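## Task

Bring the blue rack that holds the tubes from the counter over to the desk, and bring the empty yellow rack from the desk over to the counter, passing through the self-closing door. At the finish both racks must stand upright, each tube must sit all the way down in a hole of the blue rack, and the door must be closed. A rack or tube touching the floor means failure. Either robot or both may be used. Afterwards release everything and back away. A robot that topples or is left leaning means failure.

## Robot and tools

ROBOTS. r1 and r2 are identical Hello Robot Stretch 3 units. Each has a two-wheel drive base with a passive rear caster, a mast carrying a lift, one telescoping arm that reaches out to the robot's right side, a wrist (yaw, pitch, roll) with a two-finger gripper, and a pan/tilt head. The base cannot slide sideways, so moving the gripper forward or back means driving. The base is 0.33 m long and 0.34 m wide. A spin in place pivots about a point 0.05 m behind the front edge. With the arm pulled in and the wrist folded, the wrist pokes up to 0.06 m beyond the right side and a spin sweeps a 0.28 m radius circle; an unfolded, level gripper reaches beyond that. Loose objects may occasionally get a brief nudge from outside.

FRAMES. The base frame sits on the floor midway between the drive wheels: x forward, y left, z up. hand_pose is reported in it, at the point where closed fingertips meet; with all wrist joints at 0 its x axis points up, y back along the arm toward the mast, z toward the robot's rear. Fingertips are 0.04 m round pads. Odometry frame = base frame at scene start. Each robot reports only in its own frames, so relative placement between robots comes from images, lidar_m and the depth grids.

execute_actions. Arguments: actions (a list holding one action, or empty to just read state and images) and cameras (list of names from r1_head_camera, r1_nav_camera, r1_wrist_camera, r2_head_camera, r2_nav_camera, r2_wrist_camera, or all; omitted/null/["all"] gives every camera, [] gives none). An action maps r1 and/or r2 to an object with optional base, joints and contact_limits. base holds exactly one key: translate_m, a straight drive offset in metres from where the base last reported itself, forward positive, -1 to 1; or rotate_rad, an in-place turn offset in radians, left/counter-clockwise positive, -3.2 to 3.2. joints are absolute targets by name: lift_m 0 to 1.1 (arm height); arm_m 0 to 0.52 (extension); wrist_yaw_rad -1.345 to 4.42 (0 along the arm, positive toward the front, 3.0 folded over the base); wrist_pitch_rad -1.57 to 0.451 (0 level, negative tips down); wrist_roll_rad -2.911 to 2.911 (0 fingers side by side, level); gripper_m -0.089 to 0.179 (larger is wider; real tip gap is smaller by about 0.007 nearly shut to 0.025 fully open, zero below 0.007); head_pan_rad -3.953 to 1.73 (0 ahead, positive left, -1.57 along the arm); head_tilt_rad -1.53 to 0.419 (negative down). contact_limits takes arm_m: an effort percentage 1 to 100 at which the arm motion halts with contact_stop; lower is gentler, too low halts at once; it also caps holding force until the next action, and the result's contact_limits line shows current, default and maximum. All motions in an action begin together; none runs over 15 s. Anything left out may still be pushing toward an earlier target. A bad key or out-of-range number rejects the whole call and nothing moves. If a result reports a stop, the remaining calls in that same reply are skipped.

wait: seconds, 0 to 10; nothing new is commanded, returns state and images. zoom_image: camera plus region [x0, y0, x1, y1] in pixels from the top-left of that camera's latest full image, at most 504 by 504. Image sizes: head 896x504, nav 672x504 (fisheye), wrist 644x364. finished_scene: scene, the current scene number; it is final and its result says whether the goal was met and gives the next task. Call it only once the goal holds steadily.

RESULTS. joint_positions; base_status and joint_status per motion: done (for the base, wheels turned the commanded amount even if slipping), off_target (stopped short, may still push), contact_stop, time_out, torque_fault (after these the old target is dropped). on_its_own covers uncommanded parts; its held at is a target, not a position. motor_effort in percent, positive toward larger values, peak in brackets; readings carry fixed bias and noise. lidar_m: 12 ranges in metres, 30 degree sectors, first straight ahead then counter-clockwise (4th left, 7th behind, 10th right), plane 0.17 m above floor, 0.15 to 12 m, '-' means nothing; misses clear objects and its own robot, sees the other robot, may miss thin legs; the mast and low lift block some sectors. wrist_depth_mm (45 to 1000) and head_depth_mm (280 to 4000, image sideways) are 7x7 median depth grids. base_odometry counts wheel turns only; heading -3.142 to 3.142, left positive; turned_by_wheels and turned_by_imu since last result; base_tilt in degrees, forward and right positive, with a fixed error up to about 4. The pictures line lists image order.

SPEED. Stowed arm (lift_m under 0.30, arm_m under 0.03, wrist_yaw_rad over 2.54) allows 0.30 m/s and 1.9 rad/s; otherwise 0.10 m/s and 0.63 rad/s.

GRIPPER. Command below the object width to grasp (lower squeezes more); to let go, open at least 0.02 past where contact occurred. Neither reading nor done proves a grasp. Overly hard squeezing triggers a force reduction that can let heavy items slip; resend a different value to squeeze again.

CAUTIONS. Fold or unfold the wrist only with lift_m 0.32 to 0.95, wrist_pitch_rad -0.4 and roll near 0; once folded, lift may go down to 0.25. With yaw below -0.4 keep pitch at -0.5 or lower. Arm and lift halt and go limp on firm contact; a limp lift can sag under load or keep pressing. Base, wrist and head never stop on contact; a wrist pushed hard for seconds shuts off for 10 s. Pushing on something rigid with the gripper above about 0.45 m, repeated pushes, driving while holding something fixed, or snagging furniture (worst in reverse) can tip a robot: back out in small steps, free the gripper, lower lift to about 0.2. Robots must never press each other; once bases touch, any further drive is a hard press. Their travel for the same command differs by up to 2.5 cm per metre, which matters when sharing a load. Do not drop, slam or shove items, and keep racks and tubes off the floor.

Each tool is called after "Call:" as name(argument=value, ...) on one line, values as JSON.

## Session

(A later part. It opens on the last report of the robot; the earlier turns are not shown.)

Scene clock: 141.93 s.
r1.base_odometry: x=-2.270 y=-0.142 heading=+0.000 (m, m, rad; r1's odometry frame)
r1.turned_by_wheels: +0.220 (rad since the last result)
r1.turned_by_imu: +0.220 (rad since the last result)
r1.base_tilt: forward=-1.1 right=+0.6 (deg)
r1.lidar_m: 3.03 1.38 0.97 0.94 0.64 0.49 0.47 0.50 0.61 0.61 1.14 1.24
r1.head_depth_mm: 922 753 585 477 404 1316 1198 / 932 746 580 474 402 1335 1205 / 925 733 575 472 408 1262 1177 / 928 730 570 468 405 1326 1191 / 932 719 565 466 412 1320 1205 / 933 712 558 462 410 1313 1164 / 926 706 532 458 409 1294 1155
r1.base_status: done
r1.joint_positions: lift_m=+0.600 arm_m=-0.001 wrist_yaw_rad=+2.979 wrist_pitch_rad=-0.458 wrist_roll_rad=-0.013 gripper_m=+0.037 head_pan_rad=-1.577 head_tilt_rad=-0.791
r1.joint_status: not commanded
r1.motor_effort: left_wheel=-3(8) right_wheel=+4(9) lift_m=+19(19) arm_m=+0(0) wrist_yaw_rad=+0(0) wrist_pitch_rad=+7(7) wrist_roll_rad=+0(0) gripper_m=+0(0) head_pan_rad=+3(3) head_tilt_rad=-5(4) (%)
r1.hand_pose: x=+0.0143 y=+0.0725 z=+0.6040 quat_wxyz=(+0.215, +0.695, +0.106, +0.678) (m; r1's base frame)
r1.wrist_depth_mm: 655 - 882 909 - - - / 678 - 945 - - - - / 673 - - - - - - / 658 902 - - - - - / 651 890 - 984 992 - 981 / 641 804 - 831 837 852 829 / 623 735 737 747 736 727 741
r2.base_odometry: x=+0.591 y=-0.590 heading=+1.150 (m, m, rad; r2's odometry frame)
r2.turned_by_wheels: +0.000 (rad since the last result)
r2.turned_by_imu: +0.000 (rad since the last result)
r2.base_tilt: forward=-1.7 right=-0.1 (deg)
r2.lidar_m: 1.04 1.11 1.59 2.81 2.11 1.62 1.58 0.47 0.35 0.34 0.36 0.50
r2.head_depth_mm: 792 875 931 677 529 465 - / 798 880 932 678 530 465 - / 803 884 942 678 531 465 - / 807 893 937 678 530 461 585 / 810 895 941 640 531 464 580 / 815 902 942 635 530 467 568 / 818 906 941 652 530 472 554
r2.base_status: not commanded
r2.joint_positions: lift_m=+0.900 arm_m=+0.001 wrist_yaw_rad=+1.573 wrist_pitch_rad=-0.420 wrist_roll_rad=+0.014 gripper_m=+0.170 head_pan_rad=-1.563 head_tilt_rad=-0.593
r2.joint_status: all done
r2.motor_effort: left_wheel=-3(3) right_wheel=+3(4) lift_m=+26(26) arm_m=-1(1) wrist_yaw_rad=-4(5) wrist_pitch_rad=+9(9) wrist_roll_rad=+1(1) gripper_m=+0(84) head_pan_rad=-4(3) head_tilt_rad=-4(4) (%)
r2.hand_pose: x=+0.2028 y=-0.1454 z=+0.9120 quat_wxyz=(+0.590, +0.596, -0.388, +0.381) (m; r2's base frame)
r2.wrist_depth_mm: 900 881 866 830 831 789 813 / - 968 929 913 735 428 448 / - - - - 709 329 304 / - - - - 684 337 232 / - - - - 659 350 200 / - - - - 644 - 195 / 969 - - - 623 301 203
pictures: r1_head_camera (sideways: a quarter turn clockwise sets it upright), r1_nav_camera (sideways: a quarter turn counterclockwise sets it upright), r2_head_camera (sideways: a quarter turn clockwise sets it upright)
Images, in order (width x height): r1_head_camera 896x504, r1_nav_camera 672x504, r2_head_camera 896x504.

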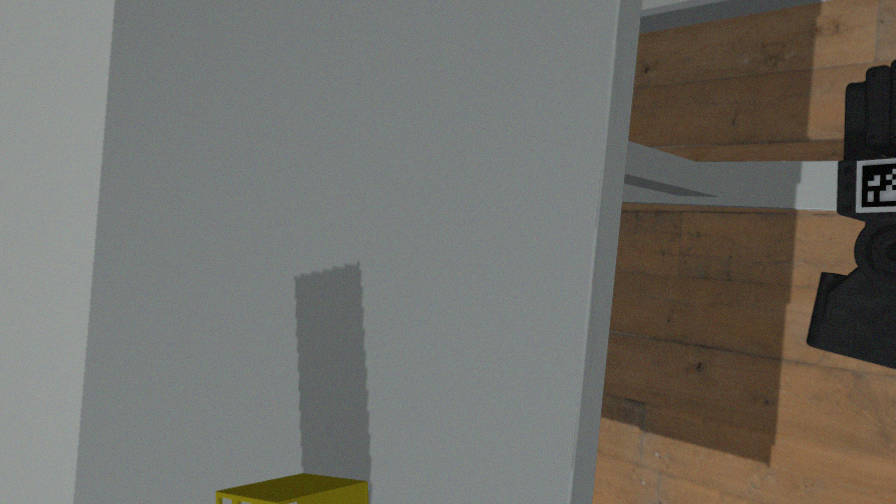

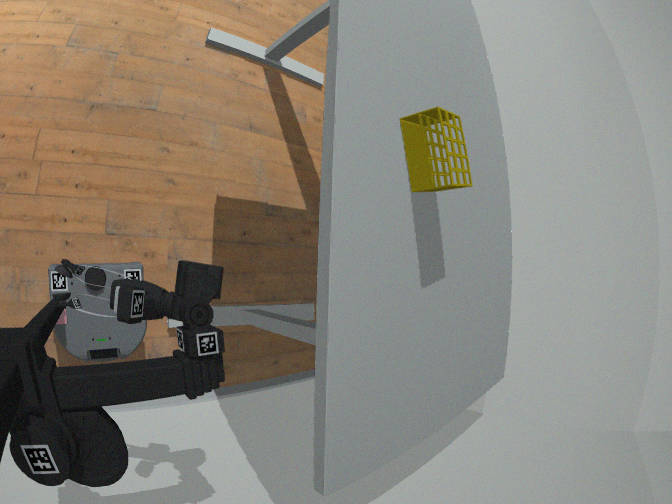

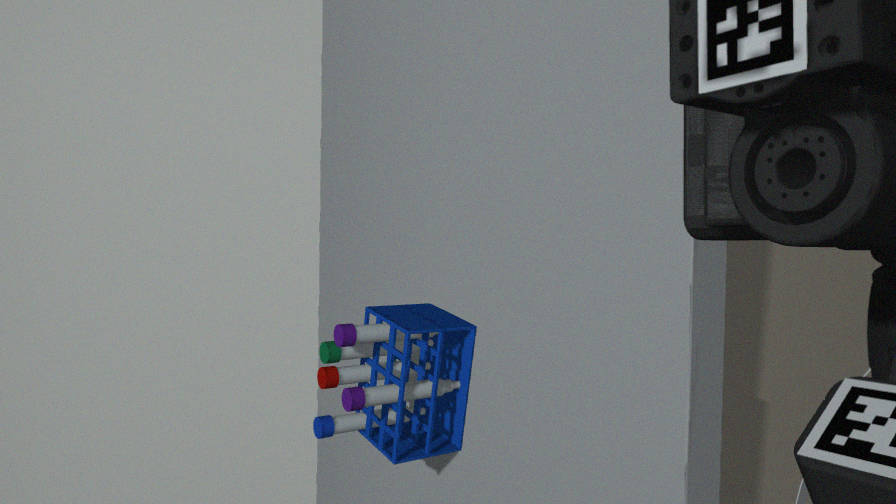

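Call:
execute_actions(actions=[{"r1":{"base":{"translate_m":0.08},"joints":{"lift_m":0.94,"wrist_pitch_rad":-0.4}},"r2":{"joints":{"lift_m":1.1,"wrist_pitch_rad":-0.3}}}], cameras=[])

Call:
execute_actions(actions=[{"r1":{"joints":{"wrist_yaw_rad":1.57,"gripper_m":0.17}},"r2":{"joints":{"arm_m":0.40}}}], cameras=[])

Call:
execute_actions(actions=[{"r1":{"joints":{"lift_m":1.1,"wrist_pitch_rad":-0.2}},"r2":{"joints":{"wrist_pitch_rad":-0.6}}}], cameras=["r2_head_camera","r2_wrist_camera"])

Call:
execute_actions(actions=[{"r1":{"joints":{"arm_m":0.36}}}], cameras=["r1_head_camera","r1_wrist_camera"])

Scene clock: 178.47 s.
r1.base_odometry: x=-2.190 y=-0.142 heading=+0.000 (m, m, rad; r1's odometry frame)
r1.turned_by_wheels: +0.000 (rad since the last result)
r1.turned_by_imu: -0.001 (rad since the last result)
r1.base_tilt: forward=-1.1 right=+0.5 (deg)
r1.lidar_m: 3.03 1.37 0.95 0.94 0.75 0.57 0.55 0.58 0.63 1.09 1.15 1.17
r1.head_depth_mm: 932 751 584 - - 1300 1186 / 937 741 580 487 - 1265 1165 / 923 739 574 484 - - - / 934 727 569 478 - - - / 937 719 565 476 - 1269 1187 / 925 712 522 468 - 1267 1167 / 931 705 509 458 416 1283 1150
r1.base_status: done
r1.joint_positions: lift_m=+0.940 arm_m=-0.001 wrist_yaw_rad=+2.979 wrist_pitch_rad=-0.419 wrist_roll_rad=-0.013 gripper_m=+0.037 head_pan_rad=-1.577 head_tilt_rad=-0.791
r1.joint_status: all done
r1.motor_effort: left_wheel=-3(7) right_wheel=+4(9) lift_m=+26(25) arm_m=-1(0) wrist_yaw_rad=-1(1) wrist_pitch_rad=+10(13) wrist_roll_rad=+0(0) gripper_m=+0(1) head_pan_rad=+3(3) head_tilt_rad=-4(4) (%)
r1.hand_pose: x=+0.0151 y=+0.0775 z=+0.9522 quat_wxyz=(+0.203, +0.697, +0.092, +0.682) (m; r1's base frame)
r1.wrist_depth_mm: 773 852 890 909 - - - / 782 - 957 - - - - / 773 - - - - - - / 765 - - - - - - / 783 - - - - - - / 761 - - - - - - / 740 - - - - - -
r2.base_odometry: x=+0.591 y=-0.590 heading=+1.150 (m, m, rad; r2's odometry frame)
r2.turned_by_wheels: +0.000 (rad since the last result)
r2.turned_by_imu: -0.002 (rad since the last result)
r2.base_tilt: forward=-1.6 right=-0.2 (deg)
r2.lidar_m: 1.04 1.11 1.60 2.81 2.12 1.61 1.58 0.46 0.35 0.34 0.36 0.50
r2.head_depth_mm: - - - - - 459 582 / - - - - - 458 585 / - - - - - 458 590 / 805 896 940 - - 460 594 / 811 897 939 651 - - 598 / 814 905 942 658 - - 613 / 818 909 940 - - - 608
r2.base_status: not commanded
r2.joint_positions: lift_m=+1.099 arm_m=+0.001 wrist_yaw_rad=+1.573 wrist_pitch_rad=-0.321 wrist_roll_rad=+0.014 gripper_m=+0.170 head_pan_rad=-1.563 head_tilt_rad=-0.593
r2.joint_status: all done
r2.motor_effort: left_wheel=-3(3) right_wheel=+4(3) lift_m=+25(25) arm_m=-1(1) wrist_yaw_rad=-3(4) wrist_pitch_rad=+9(9) wrist_roll_rad=+1(1) gripper_m=+0(1) head_pan_rad=-3(3) head_tilt_rad=-3(3) (%)
r2.hand_pose: x=+0.2142 y=-0.1454 z=+1.1341 quat_wxyz=(+0.570, +0.577, -0.417, +0.410) (m; r2's base frame)
r2.wrist_depth_mm: 878 859 842 836 832 801 800 / 950 926 913 907 887 848 850 / - - - 959 943 913 905 / - - - - 727 694 707 / - - - - 656 560 546 / - - - - 638 - 457 / - - - - 626 358 374
pictures: none
No camera images: the call's "cameras" was empty. Leave "cameras" out to get every camera's image.

Scene clock: 182.60 s.
r1.base_odometry: x=-2.190 y=-0.142 heading=+0.000 (m, m, rad; r1's odometry frame)
r1.turned_by_wheels: +0.000 (rad since the last result)
r1.turned_by_imu: -0.001 (rad since the last result)
r1.base_tilt: forward=-1.0 right=+0.5 (deg)
r1.lidar_m: 3.02 1.37 0.95 0.94 0.75 0.57 0.55 0.58 0.63 1.09 1.15 1.17
r1.head_depth_mm: 925 755 583 - - 1301 1186 / 935 744 580 499 - - 1168 / 922 736 574 490 - - 1156 / 927 727 568 479 - - 1155 / 934 722 563 465 412 - 1126 / 928 712 522 461 410 - 1126 / 927 704 508 458 406 - -
r1.base_status: not commanded
r1.joint_positions: lift_m=+0.940 arm_m=-0.001 wrist_yaw_rad=+1.573 wrist_pitch_rad=-0.419 wrist_roll_rad=-0.013 gripper_m=+0.170 head_pan_rad=-1.577 head_tilt_rad=-0.791
r1.joint_status: all done
r1.motor_effort: left_wheel=-3(3) right_wheel=+4(4) lift_m=+25(26) arm_m=+0(0) wrist_yaw_rad=-2(1) wrist_pitch_rad=+11(10) wrist_roll_rad=+0(0) gripper_m=+0(85) head_pan_rad=+4(3) head_tilt_rad=-5(4) (%)
r1.hand_pose: x=+0.2029 y=-0.1435 z=+0.9522 quat_wxyz=(+0.596, +0.591, -0.380, +0.389) (m; r1's base frame)
r1.wrist_depth_mm: - - - - 754 670 696 / - - - - - 389 395 / - - - - - 275 276 / - - - - - 233 213 / - - - - - - 173 / - - - - - - 150 / - - - - - - -
r2.base_odometry: x=+0.591 y=-0.590 heading=+1.150 (m, m, rad; r2's odometry frame)
r2.turned_by_wheels: +0.000 (rad since the last result)
r2.turned_by_imu: -0.001 (rad since the last result)
r2.base_tilt: forward=-1.7 right=-0.2 (deg)
r2.lidar_m: 1.04 1.11 1.59 2.81 2.11 1.62 1.58 0.46 0.35 0.34 0.36 0.50
r2.head_depth_mm: 805 873 930 678 530 458 580 / 805 877 936 678 530 458 584 / - 899 940 677 531 458 588 / 801 916 938 677 529 460 593 / 800 931 940 640 530 463 597 / 820 914 943 647 530 466 601 / 819 881 942 652 530 471 605
r2.base_status: not commanded
r2.joint_positions: lift_m=+1.099 arm_m=+0.400 wrist_yaw_rad=+1.571 wrist_pitch_rad=-0.321 wrist_roll_rad=+0.014 gripper_m=+0.170 head_pan_rad=-1.563 head_tilt_rad=-0.593
r2.joint_status: all done
r2.motor_effort: left_wheel=-3(3) right_wheel=+4(3) lift_m=+25(26) arm_m=+2(4) wrist_yaw_rad=-1(4) wrist_pitch_rad=+9(9) wrist_roll_rad=+1(1) gripper_m=+1(1) head_pan_rad=-3(3) head_tilt_rad=-3(3) (%)
r2.hand_pose: x=+0.2142 y=-0.5447 z=+1.1341 quat_wxyz=(+0.571, +0.576, -0.417, +0.410) (m; r2's base frame)
r2.wrist_depth_mm: 846 837 815 805 796 770 525 / 929 914 892 872 874 798 512 / - - 951 922 924 776 505 / - - 687 660 662 673 498 / - - 502 514 521 568 488 / - 425 413 420 428 - 459 / - 357 356 356 363 360 380
pictures: none
No camera images: the call's "cameras" was empty. Leave "cameras" out to get every camera's image.

Scene clock: 184.87 s.
r1.base_odometry: x=-2.190 y=-0.142 heading=+0.000 (m, m, rad; r1's odometry frame)
r1.turned_by_wheels: +0.000 (rad since the last result)
r1.turned_by_imu: +0.000 (rad since the last result)
r1.base_tilt: forward=-1.1 right=+0.6 (deg)
r1.lidar_m: 3.03 1.37 0.95 0.94 0.75 0.57 0.55 0.58 0.63 1.09 1.14 1.17
r1.head_depth_mm: - - - 455 413 1343 1179 / - - - 451 410 1273 1171 / - - - 447 409 1335 1178 / 934 - - 445 414 1323 1165 / 932 750 - - 418 1317 1167 / 927 757 - - 1434 1310 1167 / 929 766 - - 1430 1304 1155
r1.base_status: not commanded
r1.joint_positions: lift_m=+1.098 arm_m=-0.001 wrist_yaw_rad=+1.573 wrist_pitch_rad=-0.220 wrist_roll_rad=-0.013 gripper_m=+0.170 head_pan_rad=-1.577 head_tilt_rad=-0.791
r1.joint_status: all done
joint sent to its limit — the command would take r1.lift_m past its upper limit, so that joint was sent only as far as its limit.
r1.motor_effort: left_wheel=-4(3) right_wheel=+4(4) lift_m=+26(26) arm_m=+0(0) wrist_yaw_rad=-2(2) wrist_pitch_rad=+11(14) wrist_roll_rad=+0(0) gripper_m=+0(0) head_pan_rad=+2(3) head_tilt_rad=-5(5) (%)
r1.hand_pose: x=+0.2234 y=-0.1434 z=+1.1570 quat_wxyz=(+0.555, +0.549, -0.437, +0.446) (m; r1's base frame)
r1.wrist_depth_mm: - - - - - - - / - - - - - - - / - - - - - - - / - - - - 781 726 749 / - - - - 569 576 541 / - - - - - 408 430 / - - - - - 349 358
r2.base_odometry: x=+0.591 y=-0.590 heading=+1.150 (m, m, rad; r2's odometry frame)
r2.turned_by_wheels: +0.000 (rad since the last result)
r2.turned_by_imu: -0.001 (rad since the last result)
r2.base_tilt: forward=-1.5 right=-0.2 (deg)
r2.lidar_m: 1.05 1.11 1.59 2.81 2.11 1.62 1.58 0.46 0.35 0.34 0.36 0.50
r2.head_depth_mm: 803 876 932 677 530 459 580 / 807 880 936 678 530 458 586 / - 898 941 679 530 458 589 / 807 - 938 677 530 460 593 / 798 - 941 641 531 463 596 / 806 890 672 647 530 466 602 / 821 908 969 651 530 471 606
r2.base_status: not commanded
r2.joint_positions: lift_m=+1.099 arm_m=+0.400 wrist_yaw_rad=+1.571 wrist_pitch_rad=-0.610 wrist_roll_rad=+0.014 gripper_m=+0.170 head_pan_rad=-1.563 head_tilt_rad=-0.593
r2.joint_status: all done
r2.motor_effort: left_wheel=-3(3) right_wheel=+4(4) lift_m=+26(25) arm_m=+1(2) wrist_yaw_rad=-2(1) wrist_pitch_rad=+5(9) wrist_roll_rad=+1(1) gripper_m=-1(1) head_pan_rad=-3(3) head_tilt_rad=-3(3) (%)
r2.hand_pose: x=+0.1748 y=-0.5448 z=+1.0711 quat_wxyz=(+0.625, +0.629, -0.331, +0.322) (m; r2's base frame)
r2.wrist_depth_mm: 920 904 854 829 820 762 514 / - - 597 586 605 641 509 / - - 479 488 496 502 502 / - - 406 412 417 422 441 / - 351 353 358 364 376 377 / - 307 313 313 318 - 329 / 279 276 280 274 217 282 291
pictures: r2_head_camera (sideways: a quarter turn clockwise sets it upright), r2_wrist_camera
Images, in order (width x height): r2_head_camera 896x504, r2_wrist_camera 644x364.

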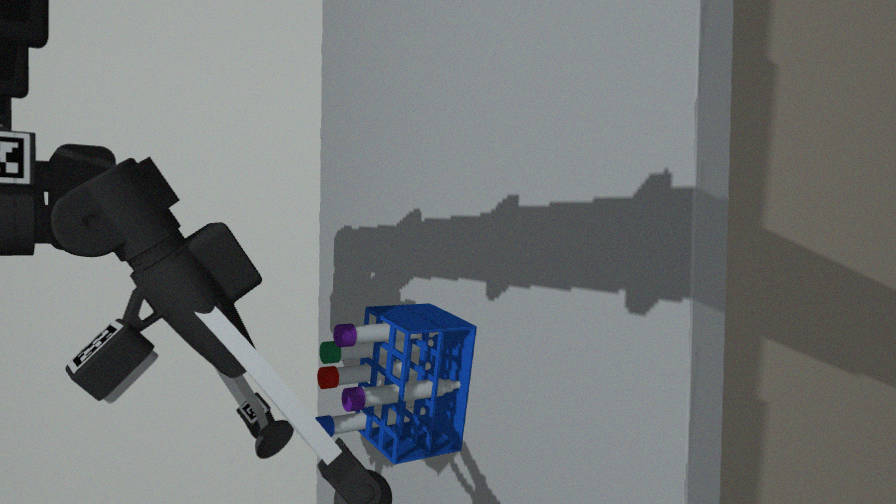

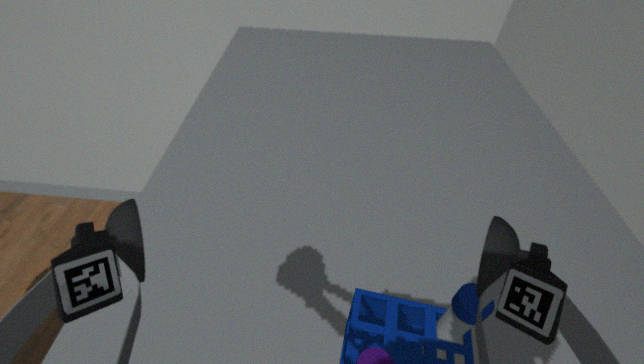

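Scene clock: 188.73 s.
r1.base_odometry: x=-2.190 y=-0.142 heading=+0.000 (m, m, rad; r1's odometry frame)
r1.turned_by_wheels: +0.000 (rad since the last result)
r1.turned_by_imu: -0.001 (rad since the last result)
r1.base_tilt: forward=-1.2 right=+0.6 (deg)
r1.lidar_m: 3.04 1.38 0.95 0.93 0.75 0.57 0.55 0.58 0.63 1.09 1.15 1.17
r1.head_depth_mm: 932 748 585 479 413 1346 1190 / 935 742 579 475 410 1275 1171 / 928 736 573 472 408 1328 1172 / 931 727 570 468 415 1325 1167 / 933 718 565 464 411 1312 1164 / 932 708 521 461 418 1312 1164 / 928 702 508 457 416 1318 1158
r1.base_status: not commanded
r1.joint_positions: lift_m=+1.098 arm_m=+0.360 wrist_yaw_rad=+1.571 wrist_pitch_rad=-0.220 wrist_roll_rad=-0.013 gripper_m=+0.170 head_pan_rad=-1.577 head_tilt_rad=-0.791
r1.joint_status: all done
r1.motor_effort: left_wheel=-3(3) right_wheel=+4(4) lift_m=+26(25) arm_m=+3(2) wrist_yaw_rad=-1(2) wrist_pitch_rad=+11(11) wrist_roll_rad=+0(0) gripper_m=+0(0) head_pan_rad=+3(2) head_tilt_rad=-4(5) (%)
r1.hand_pose: x=+0.2234 y=-0.5048 z=+1.1570 quat_wxyz=(+0.555, +0.549, -0.438, +0.446) (m; r1's base frame)
r1.wrist_depth_mm: - - - - - - 701 / - - - - - - 687 / - - - - - 970 696 / - - 827 727 710 742 651 / - - 529 534 542 569 534 / - 415 420 420 424 409 428 / - 347 350 354 349 347 355
r2.base_odometry: x=+0.591 y=-0.590 heading=+1.150 (m, m, rad; r2's odometry frame)
r2.turned_by_wheels: +0.000 (rad since the last result)
r2.turned_by_imu: -0.001 (rad since the last result)
r2.base_tilt: forward=-1.6 right=-0.2 (deg)
r2.lidar_m: 1.04 1.11 1.60 2.81 2.11 1.62 1.59 0.47 0.35 0.34 0.36 0.50
r2.head_depth_mm: 805 876 931 677 530 459 581 / 809 880 934 677 531 458 586 / - 900 944 678 529 458 589 / 805 - 937 677 530 461 593 / 802 - 937 640 530 463 598 / 805 894 672 647 530 467 601 / 819 907 968 652 530 471 606
r2.base_status: not commanded
r2.joint_positions: lift_m=+1.099 arm_m=+0.400 wrist_yaw_rad=+1.571 wrist_pitch_rad=-0.610 wrist_roll_rad=+0.014 gripper_m=+0.170 head_pan_rad=-1.563 head_tilt_rad=-0.593
r2.joint_status: not commanded
r2.motor_effort: left_wheel=-3(3) right_wheel=+4(3) lift_m=+25(26) arm_m=+1(1) wrist_yaw_rad=-2(1) wrist_pitch_rad=+5(5) wrist_roll_rad=+1(0) gripper_m=+0(2) head_pan_rad=-4(4) head_tilt_rad=-3(3) (%)
r2.hand_pose: x=+0.1748 y=-0.5448 z=+1.0711 quat_wxyz=(+0.625, +0.629, -0.331, +0.322) (m; r2's base frame)
r2.wrist_depth_mm: 933 902 864 834 811 753 515 / - - 607 588 608 637 511 / - - 482 486 495 505 502 / - - 406 413 416 420 446 / - 348 353 358 363 378 372 / - 308 311 318 319 - 327 / 280 277 279 276 218 281 293
pictures: r1_head_camera (sideways: a quarter turn clockwise sets it upright), r1_wrist_camera
Images, in order (width x height): r1_head_camera 896x504, r1_wrist_camera 644x364.

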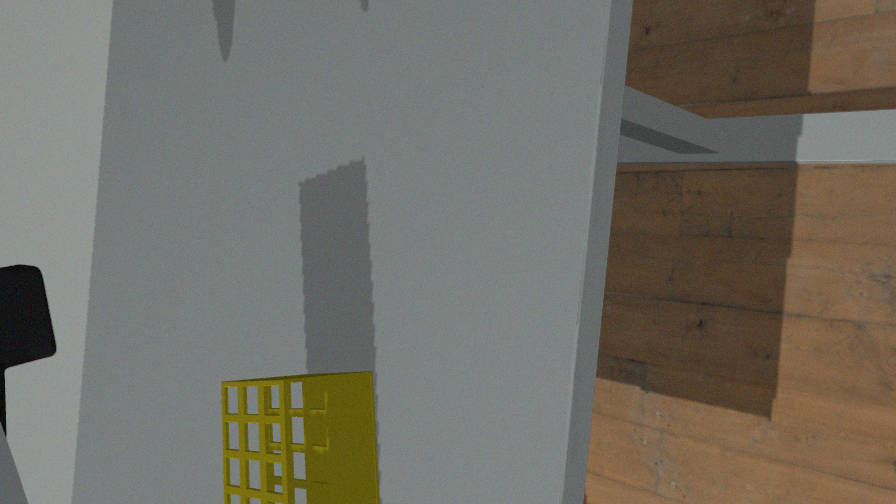

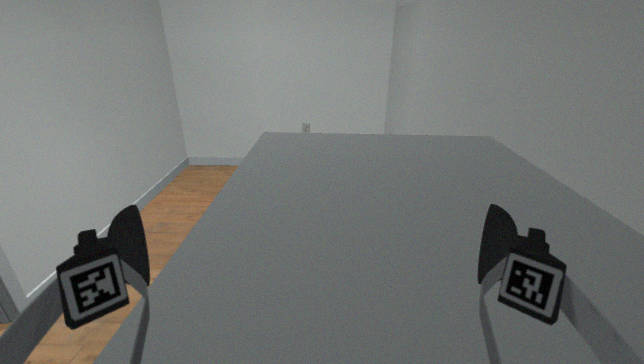

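Call:
execute_actions(actions=[{"r1":{"base":{"translate_m":0.04},"joints":{"arm_m":0.34,"wrist_pitch_rad":-0.5}},"r2":{"joints":{"wrist_pitch_rad":-0.3}}}], cameras=["r1_wrist_camera"])

Call:
execute_actions(actions=[{"r2":{"joints":{"arm_m":0.45}}}], cameras=[])

Call:
execute_actions(actions=[{"r2":{"joints":{"wrist_pitch_rad":-0.95}}}], cameras=["r2_wrist_camera","r2_head_camera"])

Scene clock: 212.03 s.
r1.base_odometry: x=-2.150 y=-0.142 heading=+0.000 (m, m, rad; r1's odometry frame)
r1.turned_by_wheels: +0.000 (rad since the last result)
r1.turned_by_imu: -0.001 (rad since the last result)
r1.base_tilt: forward=-1.3 right=+0.6 (deg)
r1.lidar_m: 3.03 1.37 0.94 0.93 0.80 0.61 0.59 0.62 0.65 1.09 1.15 1.14
r1.head_depth_mm: 933 751 583 478 414 1351 1191 / 938 743 579 474 410 1260 1158 / 925 735 574 470 416 1332 1172 / 905 730 570 467 414 1324 1174 / 889 718 530 464 412 1317 1164 / 885 709 521 461 419 1317 1164 / 936 699 504 458 417 1293 1156
r1.base_status: done
r1.joint_positions: lift_m=+1.098 arm_m=+0.340 wrist_yaw_rad=+1.571 wrist_pitch_rad=-0.510 wrist_roll_rad=-0.013 gripper_m=+0.170 head_pan_rad=-1.577 head_tilt_rad=-0.791
r1.joint_status: all done
r1.motor_effort: left_wheel=-3(3) right_wheel=+3(10) lift_m=+26(26) arm_m=-4(1) wrist_yaw_rad=-1(1) wrist_pitch_rad=+5(9) wrist_roll_rad=+0(0) gripper_m=+0(1) head_pan_rad=+3(3) head_tilt_rad=-4(4) (%)
r1.hand_pose: x=+0.1905 y=-0.4854 z=+1.0905 quat_wxyz=(+0.613, +0.607, -0.353, +0.362) (m; r1's base frame)
r1.wrist_depth_mm: - - - 930 - 973 710 / - - 758 650 664 671 655 / - - 498 505 506 516 517 / - - 408 405 417 413 420 / - 353 348 345 346 363 351 / - 291 295 299 302 294 305 / 267 261 261 219 265 265 266
r2.base_odometry: x=+0.591 y=-0.590 heading=+1.150 (m, m, rad; r2's odometry frame)
r2.turned_by_wheels: +0.000 (rad since the last result)
r2.turned_by_imu: -0.001 (rad since the last result)
r2.base_tilt: forward=-1.6 right=-0.1 (deg)
r2.lidar_m: 1.04 1.11 1.59 2.80 2.11 1.62 1.58 0.46 0.35 0.34 0.36 0.50
r2.head_depth_mm: 804 875 932 677 529 459 582 / 806 879 938 678 530 459 585 / - 896 943 677 530 459 590 / 801 917 937 677 530 461 593 / 798 931 939 639 530 463 597 / 822 913 938 646 530 466 601 / 819 880 940 652 530 471 607
r2.base_status: not commanded
r2.joint_positions: lift_m=+1.099 arm_m=+0.400 wrist_yaw_rad=+1.571 wrist_pitch_rad=-0.322 wrist_roll_rad=+0.014 gripper_m=+0.170 head_pan_rad=-1.563 head_tilt_rad=-0.593
r2.joint_status: all done
r2.motor_effort: left_wheel=-3(3) right_wheel=+3(3) lift_m=+25(25) arm_m=+1(2) wrist_yaw_rad=-2(1) wrist_pitch_rad=+10(10) wrist_roll_rad=+0(1) gripper_m=+0(0) head_pan_rad=-4(4) head_tilt_rad=-3(3) (%)
r2.hand_pose: x=+0.2141 y=-0.5447 z=+1.1337 quat_wxyz=(+0.571, +0.577, -0.417, +0.409) (m; r2's base frame)
r2.wrist_depth_mm: 853 838 814 814 806 766 518 / 913 909 889 861 841 790 517 / - - 951 921 918 784 513 / - - 681 654 674 692 506 / - - 502 514 520 553 491 / - 422 418 420 427 - 457 / - 357 349 359 365 357 378
pictures: r1_wrist_camera
Images, in order (width x height): r1_wrist_camera 644x364.

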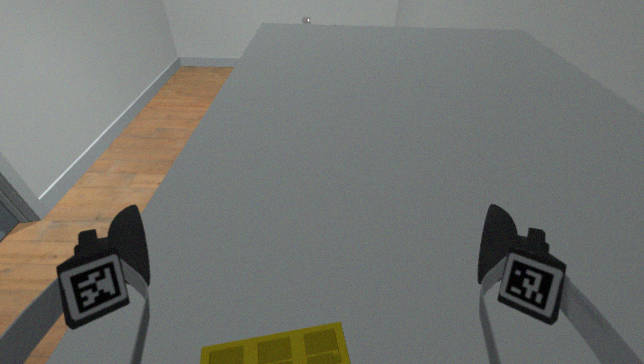

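Scene clock: 213.50 s.
r1.base_odometry: x=-2.150 y=-0.142 heading=+0.000 (m, m, rad; r1's odometry frame)
r1.turned_by_wheels: +0.000 (rad since the last result)
r1.turned_by_imu: +0.000 (rad since the last result)
r1.base_tilt: forward=-1.1 right=+0.5 (deg)
r1.lidar_m: 3.03 1.37 0.94 0.93 0.80 0.61 0.59 0.62 0.65 1.09 1.15 1.14
r1.head_depth_mm: 927 752 585 477 413 1338 1190 / 937 742 578 475 410 1252 1146 / 930 733 574 470 417 1325 1181 / 907 727 566 468 414 1331 1173 / 890 720 530 465 413 1318 1171 / 882 713 522 461 418 1314 1162 / 931 701 504 458 416 1306 1152
r1.base_status: not commanded
r1.joint_positions: lift_m=+1.098 arm_m=+0.340 wrist_yaw_rad=+1.571 wrist_pitch_rad=-0.510 wrist_roll_rad=-0.013 gripper_m=+0.170 head_pan_rad=-1.577 head_tilt_rad=-0.791
r1.joint_status: not commanded
r1.motor_effort: left_wheel=-3(3) right_wheel=+3(3) lift_m=+25(25) arm_m=-4(4) wrist_yaw_rad=+0(0) wrist_pitch_rad=+6(5) wrist_roll_rad=+0(0) gripper_m=-1(1) head_pan_rad=+4(3) head_tilt_rad=-4(4) (%)
r1.hand_pose: x=+0.1905 y=-0.4854 z=+1.0905 quat_wxyz=(+0.613, +0.607, -0.353, +0.362) (m; r1's base frame)
r1.wrist_depth_mm: - - - 925 - 957 735 / - - 740 652 665 680 643 / - - 495 501 508 507 515 / - - 407 416 416 416 416 / - 353 345 345 348 359 352 / - 292 294 298 302 296 303 / 269 261 263 220 263 266 264
r2.base_odometry: x=+0.591 y=-0.590 heading=+1.150 (m, m, rad; r2's odometry frame)
r2.turned_by_wheels: +0.000 (rad since the last result)
r2.turned_by_imu: +0.000 (rad since the last result)
r2.base_tilt: forward=-1.7 right=-0.3 (deg)
r2.lidar_m: 1.04 1.11 1.59 2.81 2.11 1.62 1.59 0.47 0.35 0.34 0.36 0.50
r2.head_depth_mm: 800 878 930 677 529 458 581 / 804 878 936 677 530 458 586 / - 890 942 678 530 458 589 / 796 906 938 677 530 461 594 / 798 924 938 640 530 463 598 / 819 915 939 645 530 466 601 / 819 885 941 651 530 472 607
r2.base_status: not commanded
r2.joint_positions: lift_m=+1.099 arm_m=+0.450 wrist_yaw_rad=+1.571 wrist_pitch_rad=-0.322 wrist_roll_rad=+0.014 gripper_m=+0.170 head_pan_rad=-1.563 head_tilt_rad=-0.593
r2.joint_status: all done
r2.motor_effort: left_wheel=-3(3) right_wheel=+4(4) lift_m=+25(26) arm_m=+1(2) wrist_yaw_rad=-2(1) wrist_pitch_rad=+10(10) wrist_roll_rad=+0(0) gripper_m=+0(0) head_pan_rad=-3(3) head_tilt_rad=-3(3) (%)
r2.hand_pose: x=+0.2141 y=-0.5947 z=+1.1337 quat_wxyz=(+0.571, +0.577, -0.417, +0.409) (m; r2's base frame)
r2.wrist_depth_mm: 858 842 823 821 804 719 457 / 922 897 878 866 844 692 459 / - - 925 939 900 680 450 / - - 639 641 671 638 438 / - 499 502 519 524 549 429 / - 407 417 424 429 - 430 / - 348 353 358 359 359 387
pictures: none
No camera images: the call's "cameras" was empty. Leave "cameras" out to get every camera's image.

Scene clock: 214.67 s.
r1.base_odometry: x=-2.150 y=-0.142 heading=+0.000 (m, m, rad; r1's odometry frame)
r1.turned_by_wheels: +0.000 (rad since the last result)
r1.turned_by_imu: +0.000 (rad since the last result)
r1.base_tilt: forward=-1.1 right=+0.6 (deg)
r1.lidar_m: 3.02 1.37 0.94 0.93 0.80 0.61 0.59 0.63 0.65 1.09 1.15 1.14
r1.head_depth_mm: 929 752 584 479 413 1352 1187 / 936 741 578 475 411 1252 1153 / 922 734 574 470 417 1322 1182 / 912 729 569 468 415 1314 1176 / 892 722 530 465 413 1320 1162 / 880 712 521 461 419 1309 1161 / 929 703 505 458 416 1304 1155
r1.base_status: not commanded
r1.joint_positions: lift_m=+1.098 arm_m=+0.340 wrist_yaw_rad=+1.571 wrist_pitch_rad=-0.510 wrist_roll_rad=-0.013 gripper_m=+0.170 head_pan_rad=-1.577 head_tilt_rad=-0.791
r1.joint_status: not commanded
r1.motor_effort: left_wheel=-3(3) right_wheel=+3(3) lift_m=+26(26) arm_m=-4(4) wrist_yaw_rad=-1(1) wrist_pitch_rad=+5(6) wrist_roll_rad=+0(0) gripper_m=+0(0) head_pan_rad=+3(4) head_tilt_rad=-4(4) (%)
r1.hand_pose: x=+0.1905 y=-0.4854 z=+1.0905 quat_wxyz=(+0.613, +0.607, -0.353, +0.362) (m; r1's base frame)
r1.wrist_depth_mm: - - - 942 - 993 717 / - - 741 646 665 669 648 / - - 500 500 506 507 511 / - - 409 411 411 422 419 / - 356 344 348 346 357 353 / - 291 297 300 303 294 305 / 268 261 264 221 264 267 268
r2.base_odometry: x=+0.591 y=-0.590 heading=+1.150 (m, m, rad; r2's odometry frame)
r2.turned_by_wheels: +0.000 (rad since the last result)
r2.turned_by_imu: +0.000 (rad since the last result)
r2.base_tilt: forward=-1.7 right=-0.3 (deg)
r2.lidar_m: 1.04 1.11 1.59 2.81 2.11 1.62 1.59 0.47 0.35 0.34 0.36 0.50
r2.head_depth_mm: 803 876 930 676 530 458 582 / 803 878 937 678 530 458 585 / - 895 942 678 530 458 590 / 806 - 937 678 530 461 593 / 810 908 891 640 530 463 597 / 814 904 941 640 529 465 602 / 821 905 939 653 530 471 606
r2.base_status: not commanded
r2.joint_positions: lift_m=+1.099 arm_m=+0.450 wrist_yaw_rad=+1.571 wrist_pitch_rad=-0.955 wrist_roll_rad=+0.014 gripper_m=+0.170 head_pan_rad=-1.563 head_tilt_rad=-0.593
r2.joint_status: all done
r2.motor_effort: left_wheel=-3(2) right_wheel=+4(3) lift_m=+25(25) arm_m=+1(2) wrist_yaw_rad=-2(2) wrist_pitch_rad=+2(12) wrist_roll_rad=+0(1) gripper_m=+0(1) head_pan_rad=-3(4) head_tilt_rad=-3(3) (%)
r2.hand_pose: x=+0.1070 y=-0.5949 z=+1.0146 quat_wxyz=(+0.673, +0.675, -0.219, +0.210) (m; r2's base frame)
r2.wrist_depth_mm: - 359 367 369 372 375 397 / - 332 333 336 344 346 353 / 311 306 309 312 312 318 321 / 287 285 287 212 284 293 297 / 264 268 270 195 265 279 278 / - 250 249 183 250 - 260 / 233 235 235 232 238 238 244
pictures: r2_head_camera (sideways: a quarter turn clockwise sets it upright), r2_wrist_camera
Images, in order (width x height): r2_head_camera 896x504, r2_wrist_camera 644x364.

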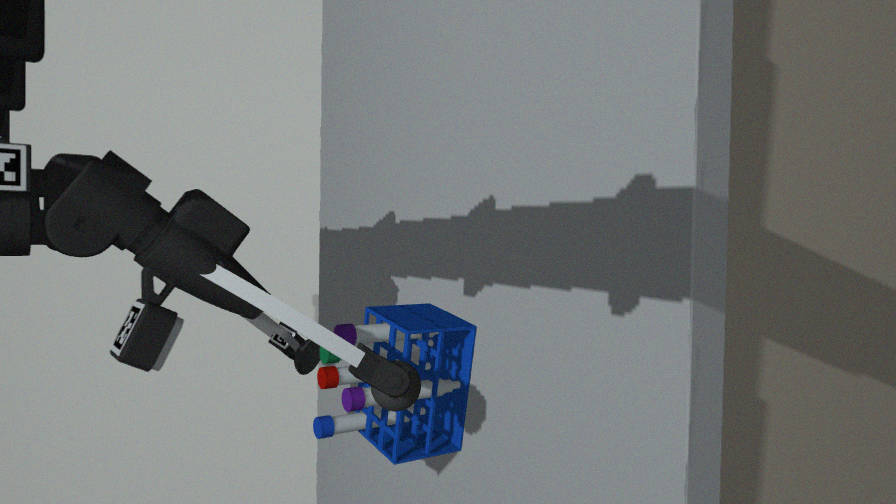

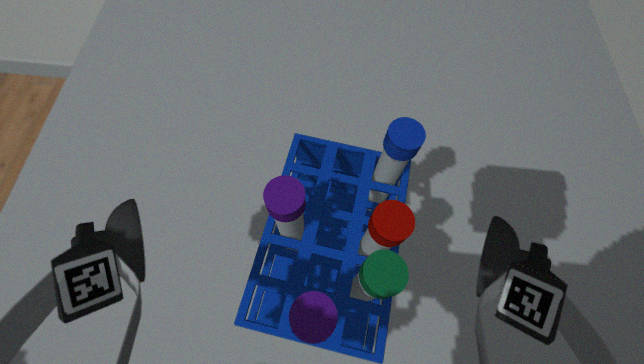

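Call:
execute_actions(actions=[{"r1":{"joints":{"arm_m":0.315,"wrist_yaw_rad":1.72,"wrist_pitch_rad":-0.3}},"r2":{"joints":{"arm_m":0.43,"wrist_yaw_rad":1.43}}}], cameras=[])

Call:
execute_actions(actions=[{"r1":{"joints":{"wrist_pitch_rad":-0.92}},"r2":{"joints":{"lift_m":1.06}}}], cameras=["r1_wrist_camera","r2_wrist_camera","r2_head_camera","r1_head_camera"])

Scene clock: 227.67 s.
r1.base_odometry: x=-2.150 y=-0.142 heading=+0.000 (m, m, rad; r1's odometry frame)
r1.turned_by_wheels: +0.000 (rad since the last result)
r1.turned_by_imu: -0.001 (rad since the last result)
r1.base_tilt: forward=-1.1 right=+0.6 (deg)
r1.lidar_m: 3.03 1.37 0.95 0.93 0.80 0.61 0.59 0.62 0.65 1.09 1.15 1.14
r1.head_depth_mm: 934 751 583 478 413 1337 1186 / 935 743 579 473 410 1250 1149 / 927 736 574 471 416 1340 1178 / 921 728 569 468 414 1321 1168 / 865 719 531 465 412 1315 1161 / 886 712 523 462 419 1308 1153 / 869 703 504 457 416 1308 1157
r1.base_status: not commanded
r1.joint_positions: lift_m=+1.098 arm_m=+0.315 wrist_yaw_rad=+1.718 wrist_pitch_rad=-0.321 wrist_roll_rad=-0.013 gripper_m=+0.170 head_pan_rad=-1.577 head_tilt_rad=-0.791
r1.joint_status: all done
r1.motor_effort: left_wheel=-3(3) right_wheel=+3(3) lift_m=+25(25) arm_m=-4(3) wrist_yaw_rad=+2(1) wrist_pitch_rad=+12(13) wrist_roll_rad=+0(0) gripper_m=+0(0) head_pan_rad=+3(3) head_tilt_rad=-4(4) (%)
r1.hand_pose: x=+0.2116 y=-0.4258 z=+1.1328 quat_wxyz=(+0.544, +0.599, -0.366, +0.459) (m; r1's base frame)
r1.wrist_depth_mm: - - - - - - 962 / - - - - - - 942 / - - - 841 808 810 805 / - - - 578 584 583 589 / - - - 447 457 472 456 / - - 385 368 367 359 365 / - - 314 308 313 316 313
r2.base_odometry: x=+0.591 y=-0.590 heading=+1.150 (m, m, rad; r2's odometry frame)
r2.turned_by_wheels: +0.000 (rad since the last result)
r2.turned_by_imu: -0.001 (rad since the last result)
r2.base_tilt: forward=-1.7 right=-0.1 (deg)
r2.lidar_m: 1.05 1.10 1.59 2.81 2.11 1.62 1.58 0.46 0.35 0.34 0.36 0.50
r2.head_depth_mm: 803 876 929 678 530 458 581 / 803 879 935 678 530 459 586 / - 895 940 678 530 458 590 / 807 - 940 677 530 461 593 / 808 910 893 639 530 463 597 / 814 901 961 646 530 466 601 / 817 907 941 652 529 471 606
r2.base_status: not commanded
r2.joint_positions: lift_m=+1.099 arm_m=+0.430 wrist_yaw_rad=+1.433 wrist_pitch_rad=-0.955 wrist_roll_rad=+0.014 gripper_m=+0.170 head_pan_rad=-1.563 head_tilt_rad=-0.593
r2.joint_status: all done
r2.motor_effort: left_wheel=-3(3) right_wheel=+4(3) lift_m=+25(25) arm_m=-2(2) wrist_yaw_rad=-4(3) wrist_pitch_rad=+2(2) wrist_roll_rad=+1(1) gripper_m=+0(0) head_pan_rad=-4(4) head_tilt_rad=-3(3) (%)
r2.hand_pose: x=+0.1057 y=-0.5930 z=+1.0146 quat_wxyz=(+0.685, +0.659, -0.264, +0.163) (m; r2's base frame)
r2.wrist_depth_mm: - 360 366 370 373 378 384 / 340 334 335 336 341 347 357 / 308 307 309 313 307 320 323 / 282 285 288 213 290 293 298 / 265 268 268 196 267 277 276 / - 251 248 182 252 - 260 / 233 236 237 232 242 240 244
pictures: none
No camera images: the call's "cameras" was empty. Leave "cameras" out to get every camera's image.

Scene clock: 228.83 s.
r1.base_odometry: x=-2.150 y=-0.142 heading=+0.000 (m, m, rad; r1's odometry frame)
r1.turned_by_wheels: +0.000 (rad since the last result)
r1.turned_by_imu: +0.000 (rad since the last result)
r1.base_tilt: forward=-1.2 right=+0.5 (deg)
r1.lidar_m: 3.03 1.37 0.95 0.93 0.80 0.61 0.59 0.63 0.65 1.09 1.14 1.14
r1.head_depth_mm: 928 749 584 478 413 1353 1194 / 936 740 578 475 411 1254 1150 / 926 736 573 471 417 1338 1177 / - 727 570 467 414 1313 1171 / 955 682 531 464 413 1314 1169 / 929 689 522 461 418 1316 1162 / 930 706 504 458 416 1299 1151
r1.base_status: not commanded
r1.joint_positions: lift_m=+1.098 arm_m=+0.315 wrist_yaw_rad=+1.718 wrist_pitch_rad=-0.924 wrist_roll_rad=-0.013 gripper_m=+0.170 head_pan_rad=-1.577 head_tilt_rad=-0.791
r1.joint_status: all done
r1.motor_effort: left_wheel=-3(3) right_wheel=+3(3) lift_m=+26(26) arm_m=-4(4) wrist_yaw_rad=+2(2) wrist_pitch_rad=+2(10) wrist_roll_rad=+0(0) gripper_m=+0(0) head_pan_rad=+3(3) head_tilt_rad=-4(4) (%)
r1.hand_pose: x=+0.1124 y=-0.4406 z=+1.0175 quat_wxyz=(+0.654, +0.683, -0.170, +0.278) (m; r1's base frame)
r1.wrist_depth_mm: - - 326 329 330 335 336 / - - 300 300 302 306 308 / - - 275 275 278 279 279 / - 255 252 195 199 258 260 / - 233 237 163 193 240 242 / - 216 218 153 180 218 225 / 201 203 206 142 173 207 209
r2.base_odometry: x=+0.591 y=-0.590 heading=+1.150 (m, m, rad; r2's odometry frame)
r2.turned_by_wheels: +0.000 (rad since the last result)
r2.turned_by_imu: +0.000 (rad since the last result)
r2.base_tilt: forward=-1.7 right=-0.1 (deg)
r2.lidar_m: 1.04 1.11 1.60 2.80 2.11 1.62 1.58 0.46 0.35 0.34 0.36 0.50
r2.head_depth_mm: - 884 928 678 530 459 581 / 819 880 933 678 531 459 585 / - 912 940 677 530 459 589 / 796 879 890 679 531 461 592 / 811 881 915 641 530 463 598 / 816 902 940 629 529 466 601 / 819 906 940 651 529 471 606
r2.base_status: not commanded
r2.joint_positions: lift_m=+1.060 arm_m=+0.430 wrist_yaw_rad=+1.433 wrist_pitch_rad=-0.956 wrist_roll_rad=+0.014 gripper_m=+0.170 head_pan_rad=-1.563 head_tilt_rad=-0.593
r2.joint_status: all done
r2.motor_effort: left_wheel=-3(3) right_wheel=+4(3) lift_m=+19(24) arm_m=-2(2) wrist_yaw_rad=-3(4) wrist_pitch_rad=+2(2) wrist_roll_rad=+0(0) gripper_m=-1(0) head_pan_rad=-3(3) head_tilt_rad=-2(3) (%)
r2.hand_pose: x=+0.1056 y=-0.5930 z=+0.9757 quat_wxyz=(+0.686, +0.659, -0.264, +0.162) (m; r2's base frame)
r2.wrist_depth_mm: 311 311 313 318 318 324 334 / 281 283 288 287 280 295 299 / 260 263 265 185 185 272 275 / 243 244 244 166 123 253 255 / 227 229 227 160 110 237 238 / - 213 211 143 178 - 221 / 199 202 201 137 203 206 210
pictures: r1_head_camera (sideways: a quarter turn clockwise sets it upright), r1_wrist_camera, r2_head_camera (sideways: a quarter turn clockwise sets it upright), r2_wrist_camera
Images, in order (width x height): r1_head_camera 896x504, r1_wrist_camera 644x364, r2_head_camera 896x504, r2_wrist_camera 644x364.

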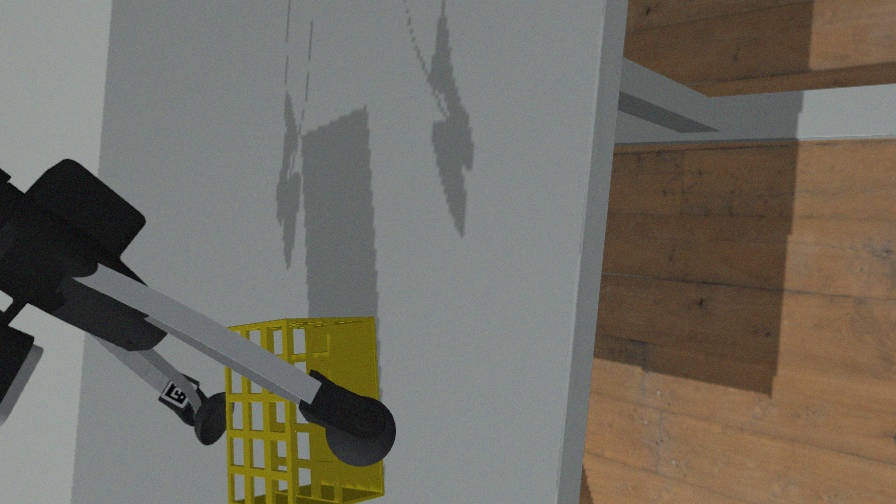

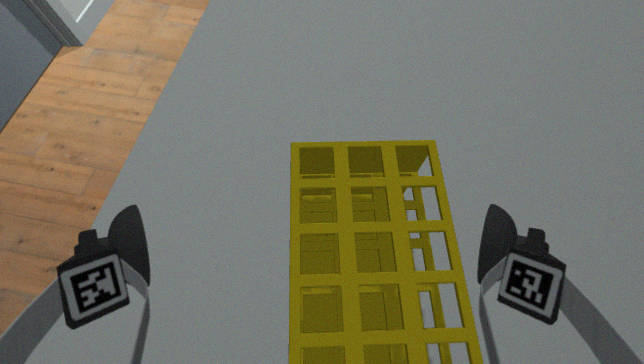

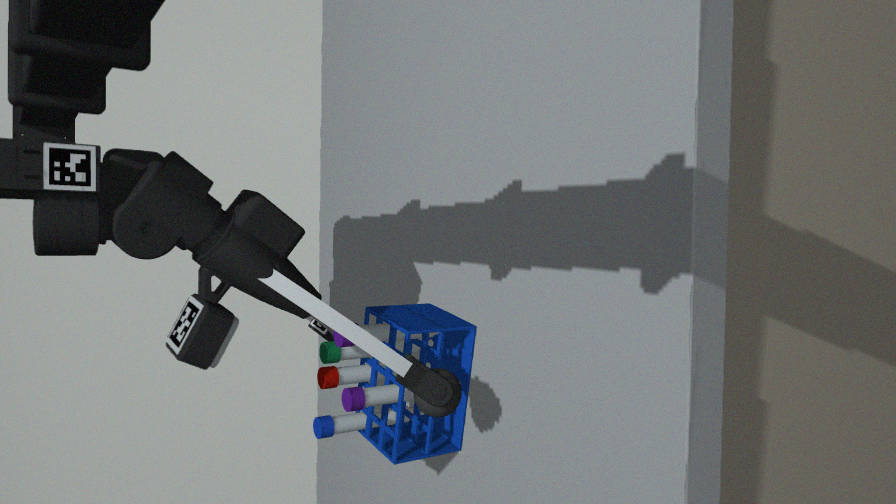

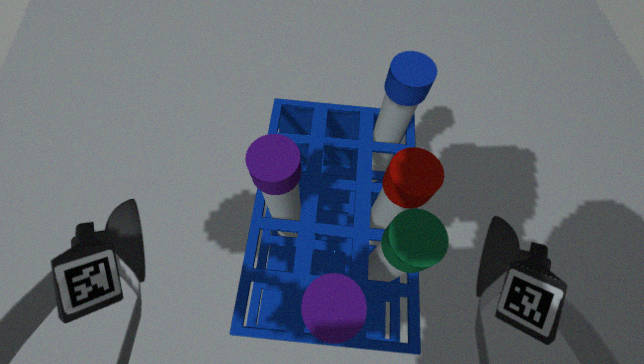

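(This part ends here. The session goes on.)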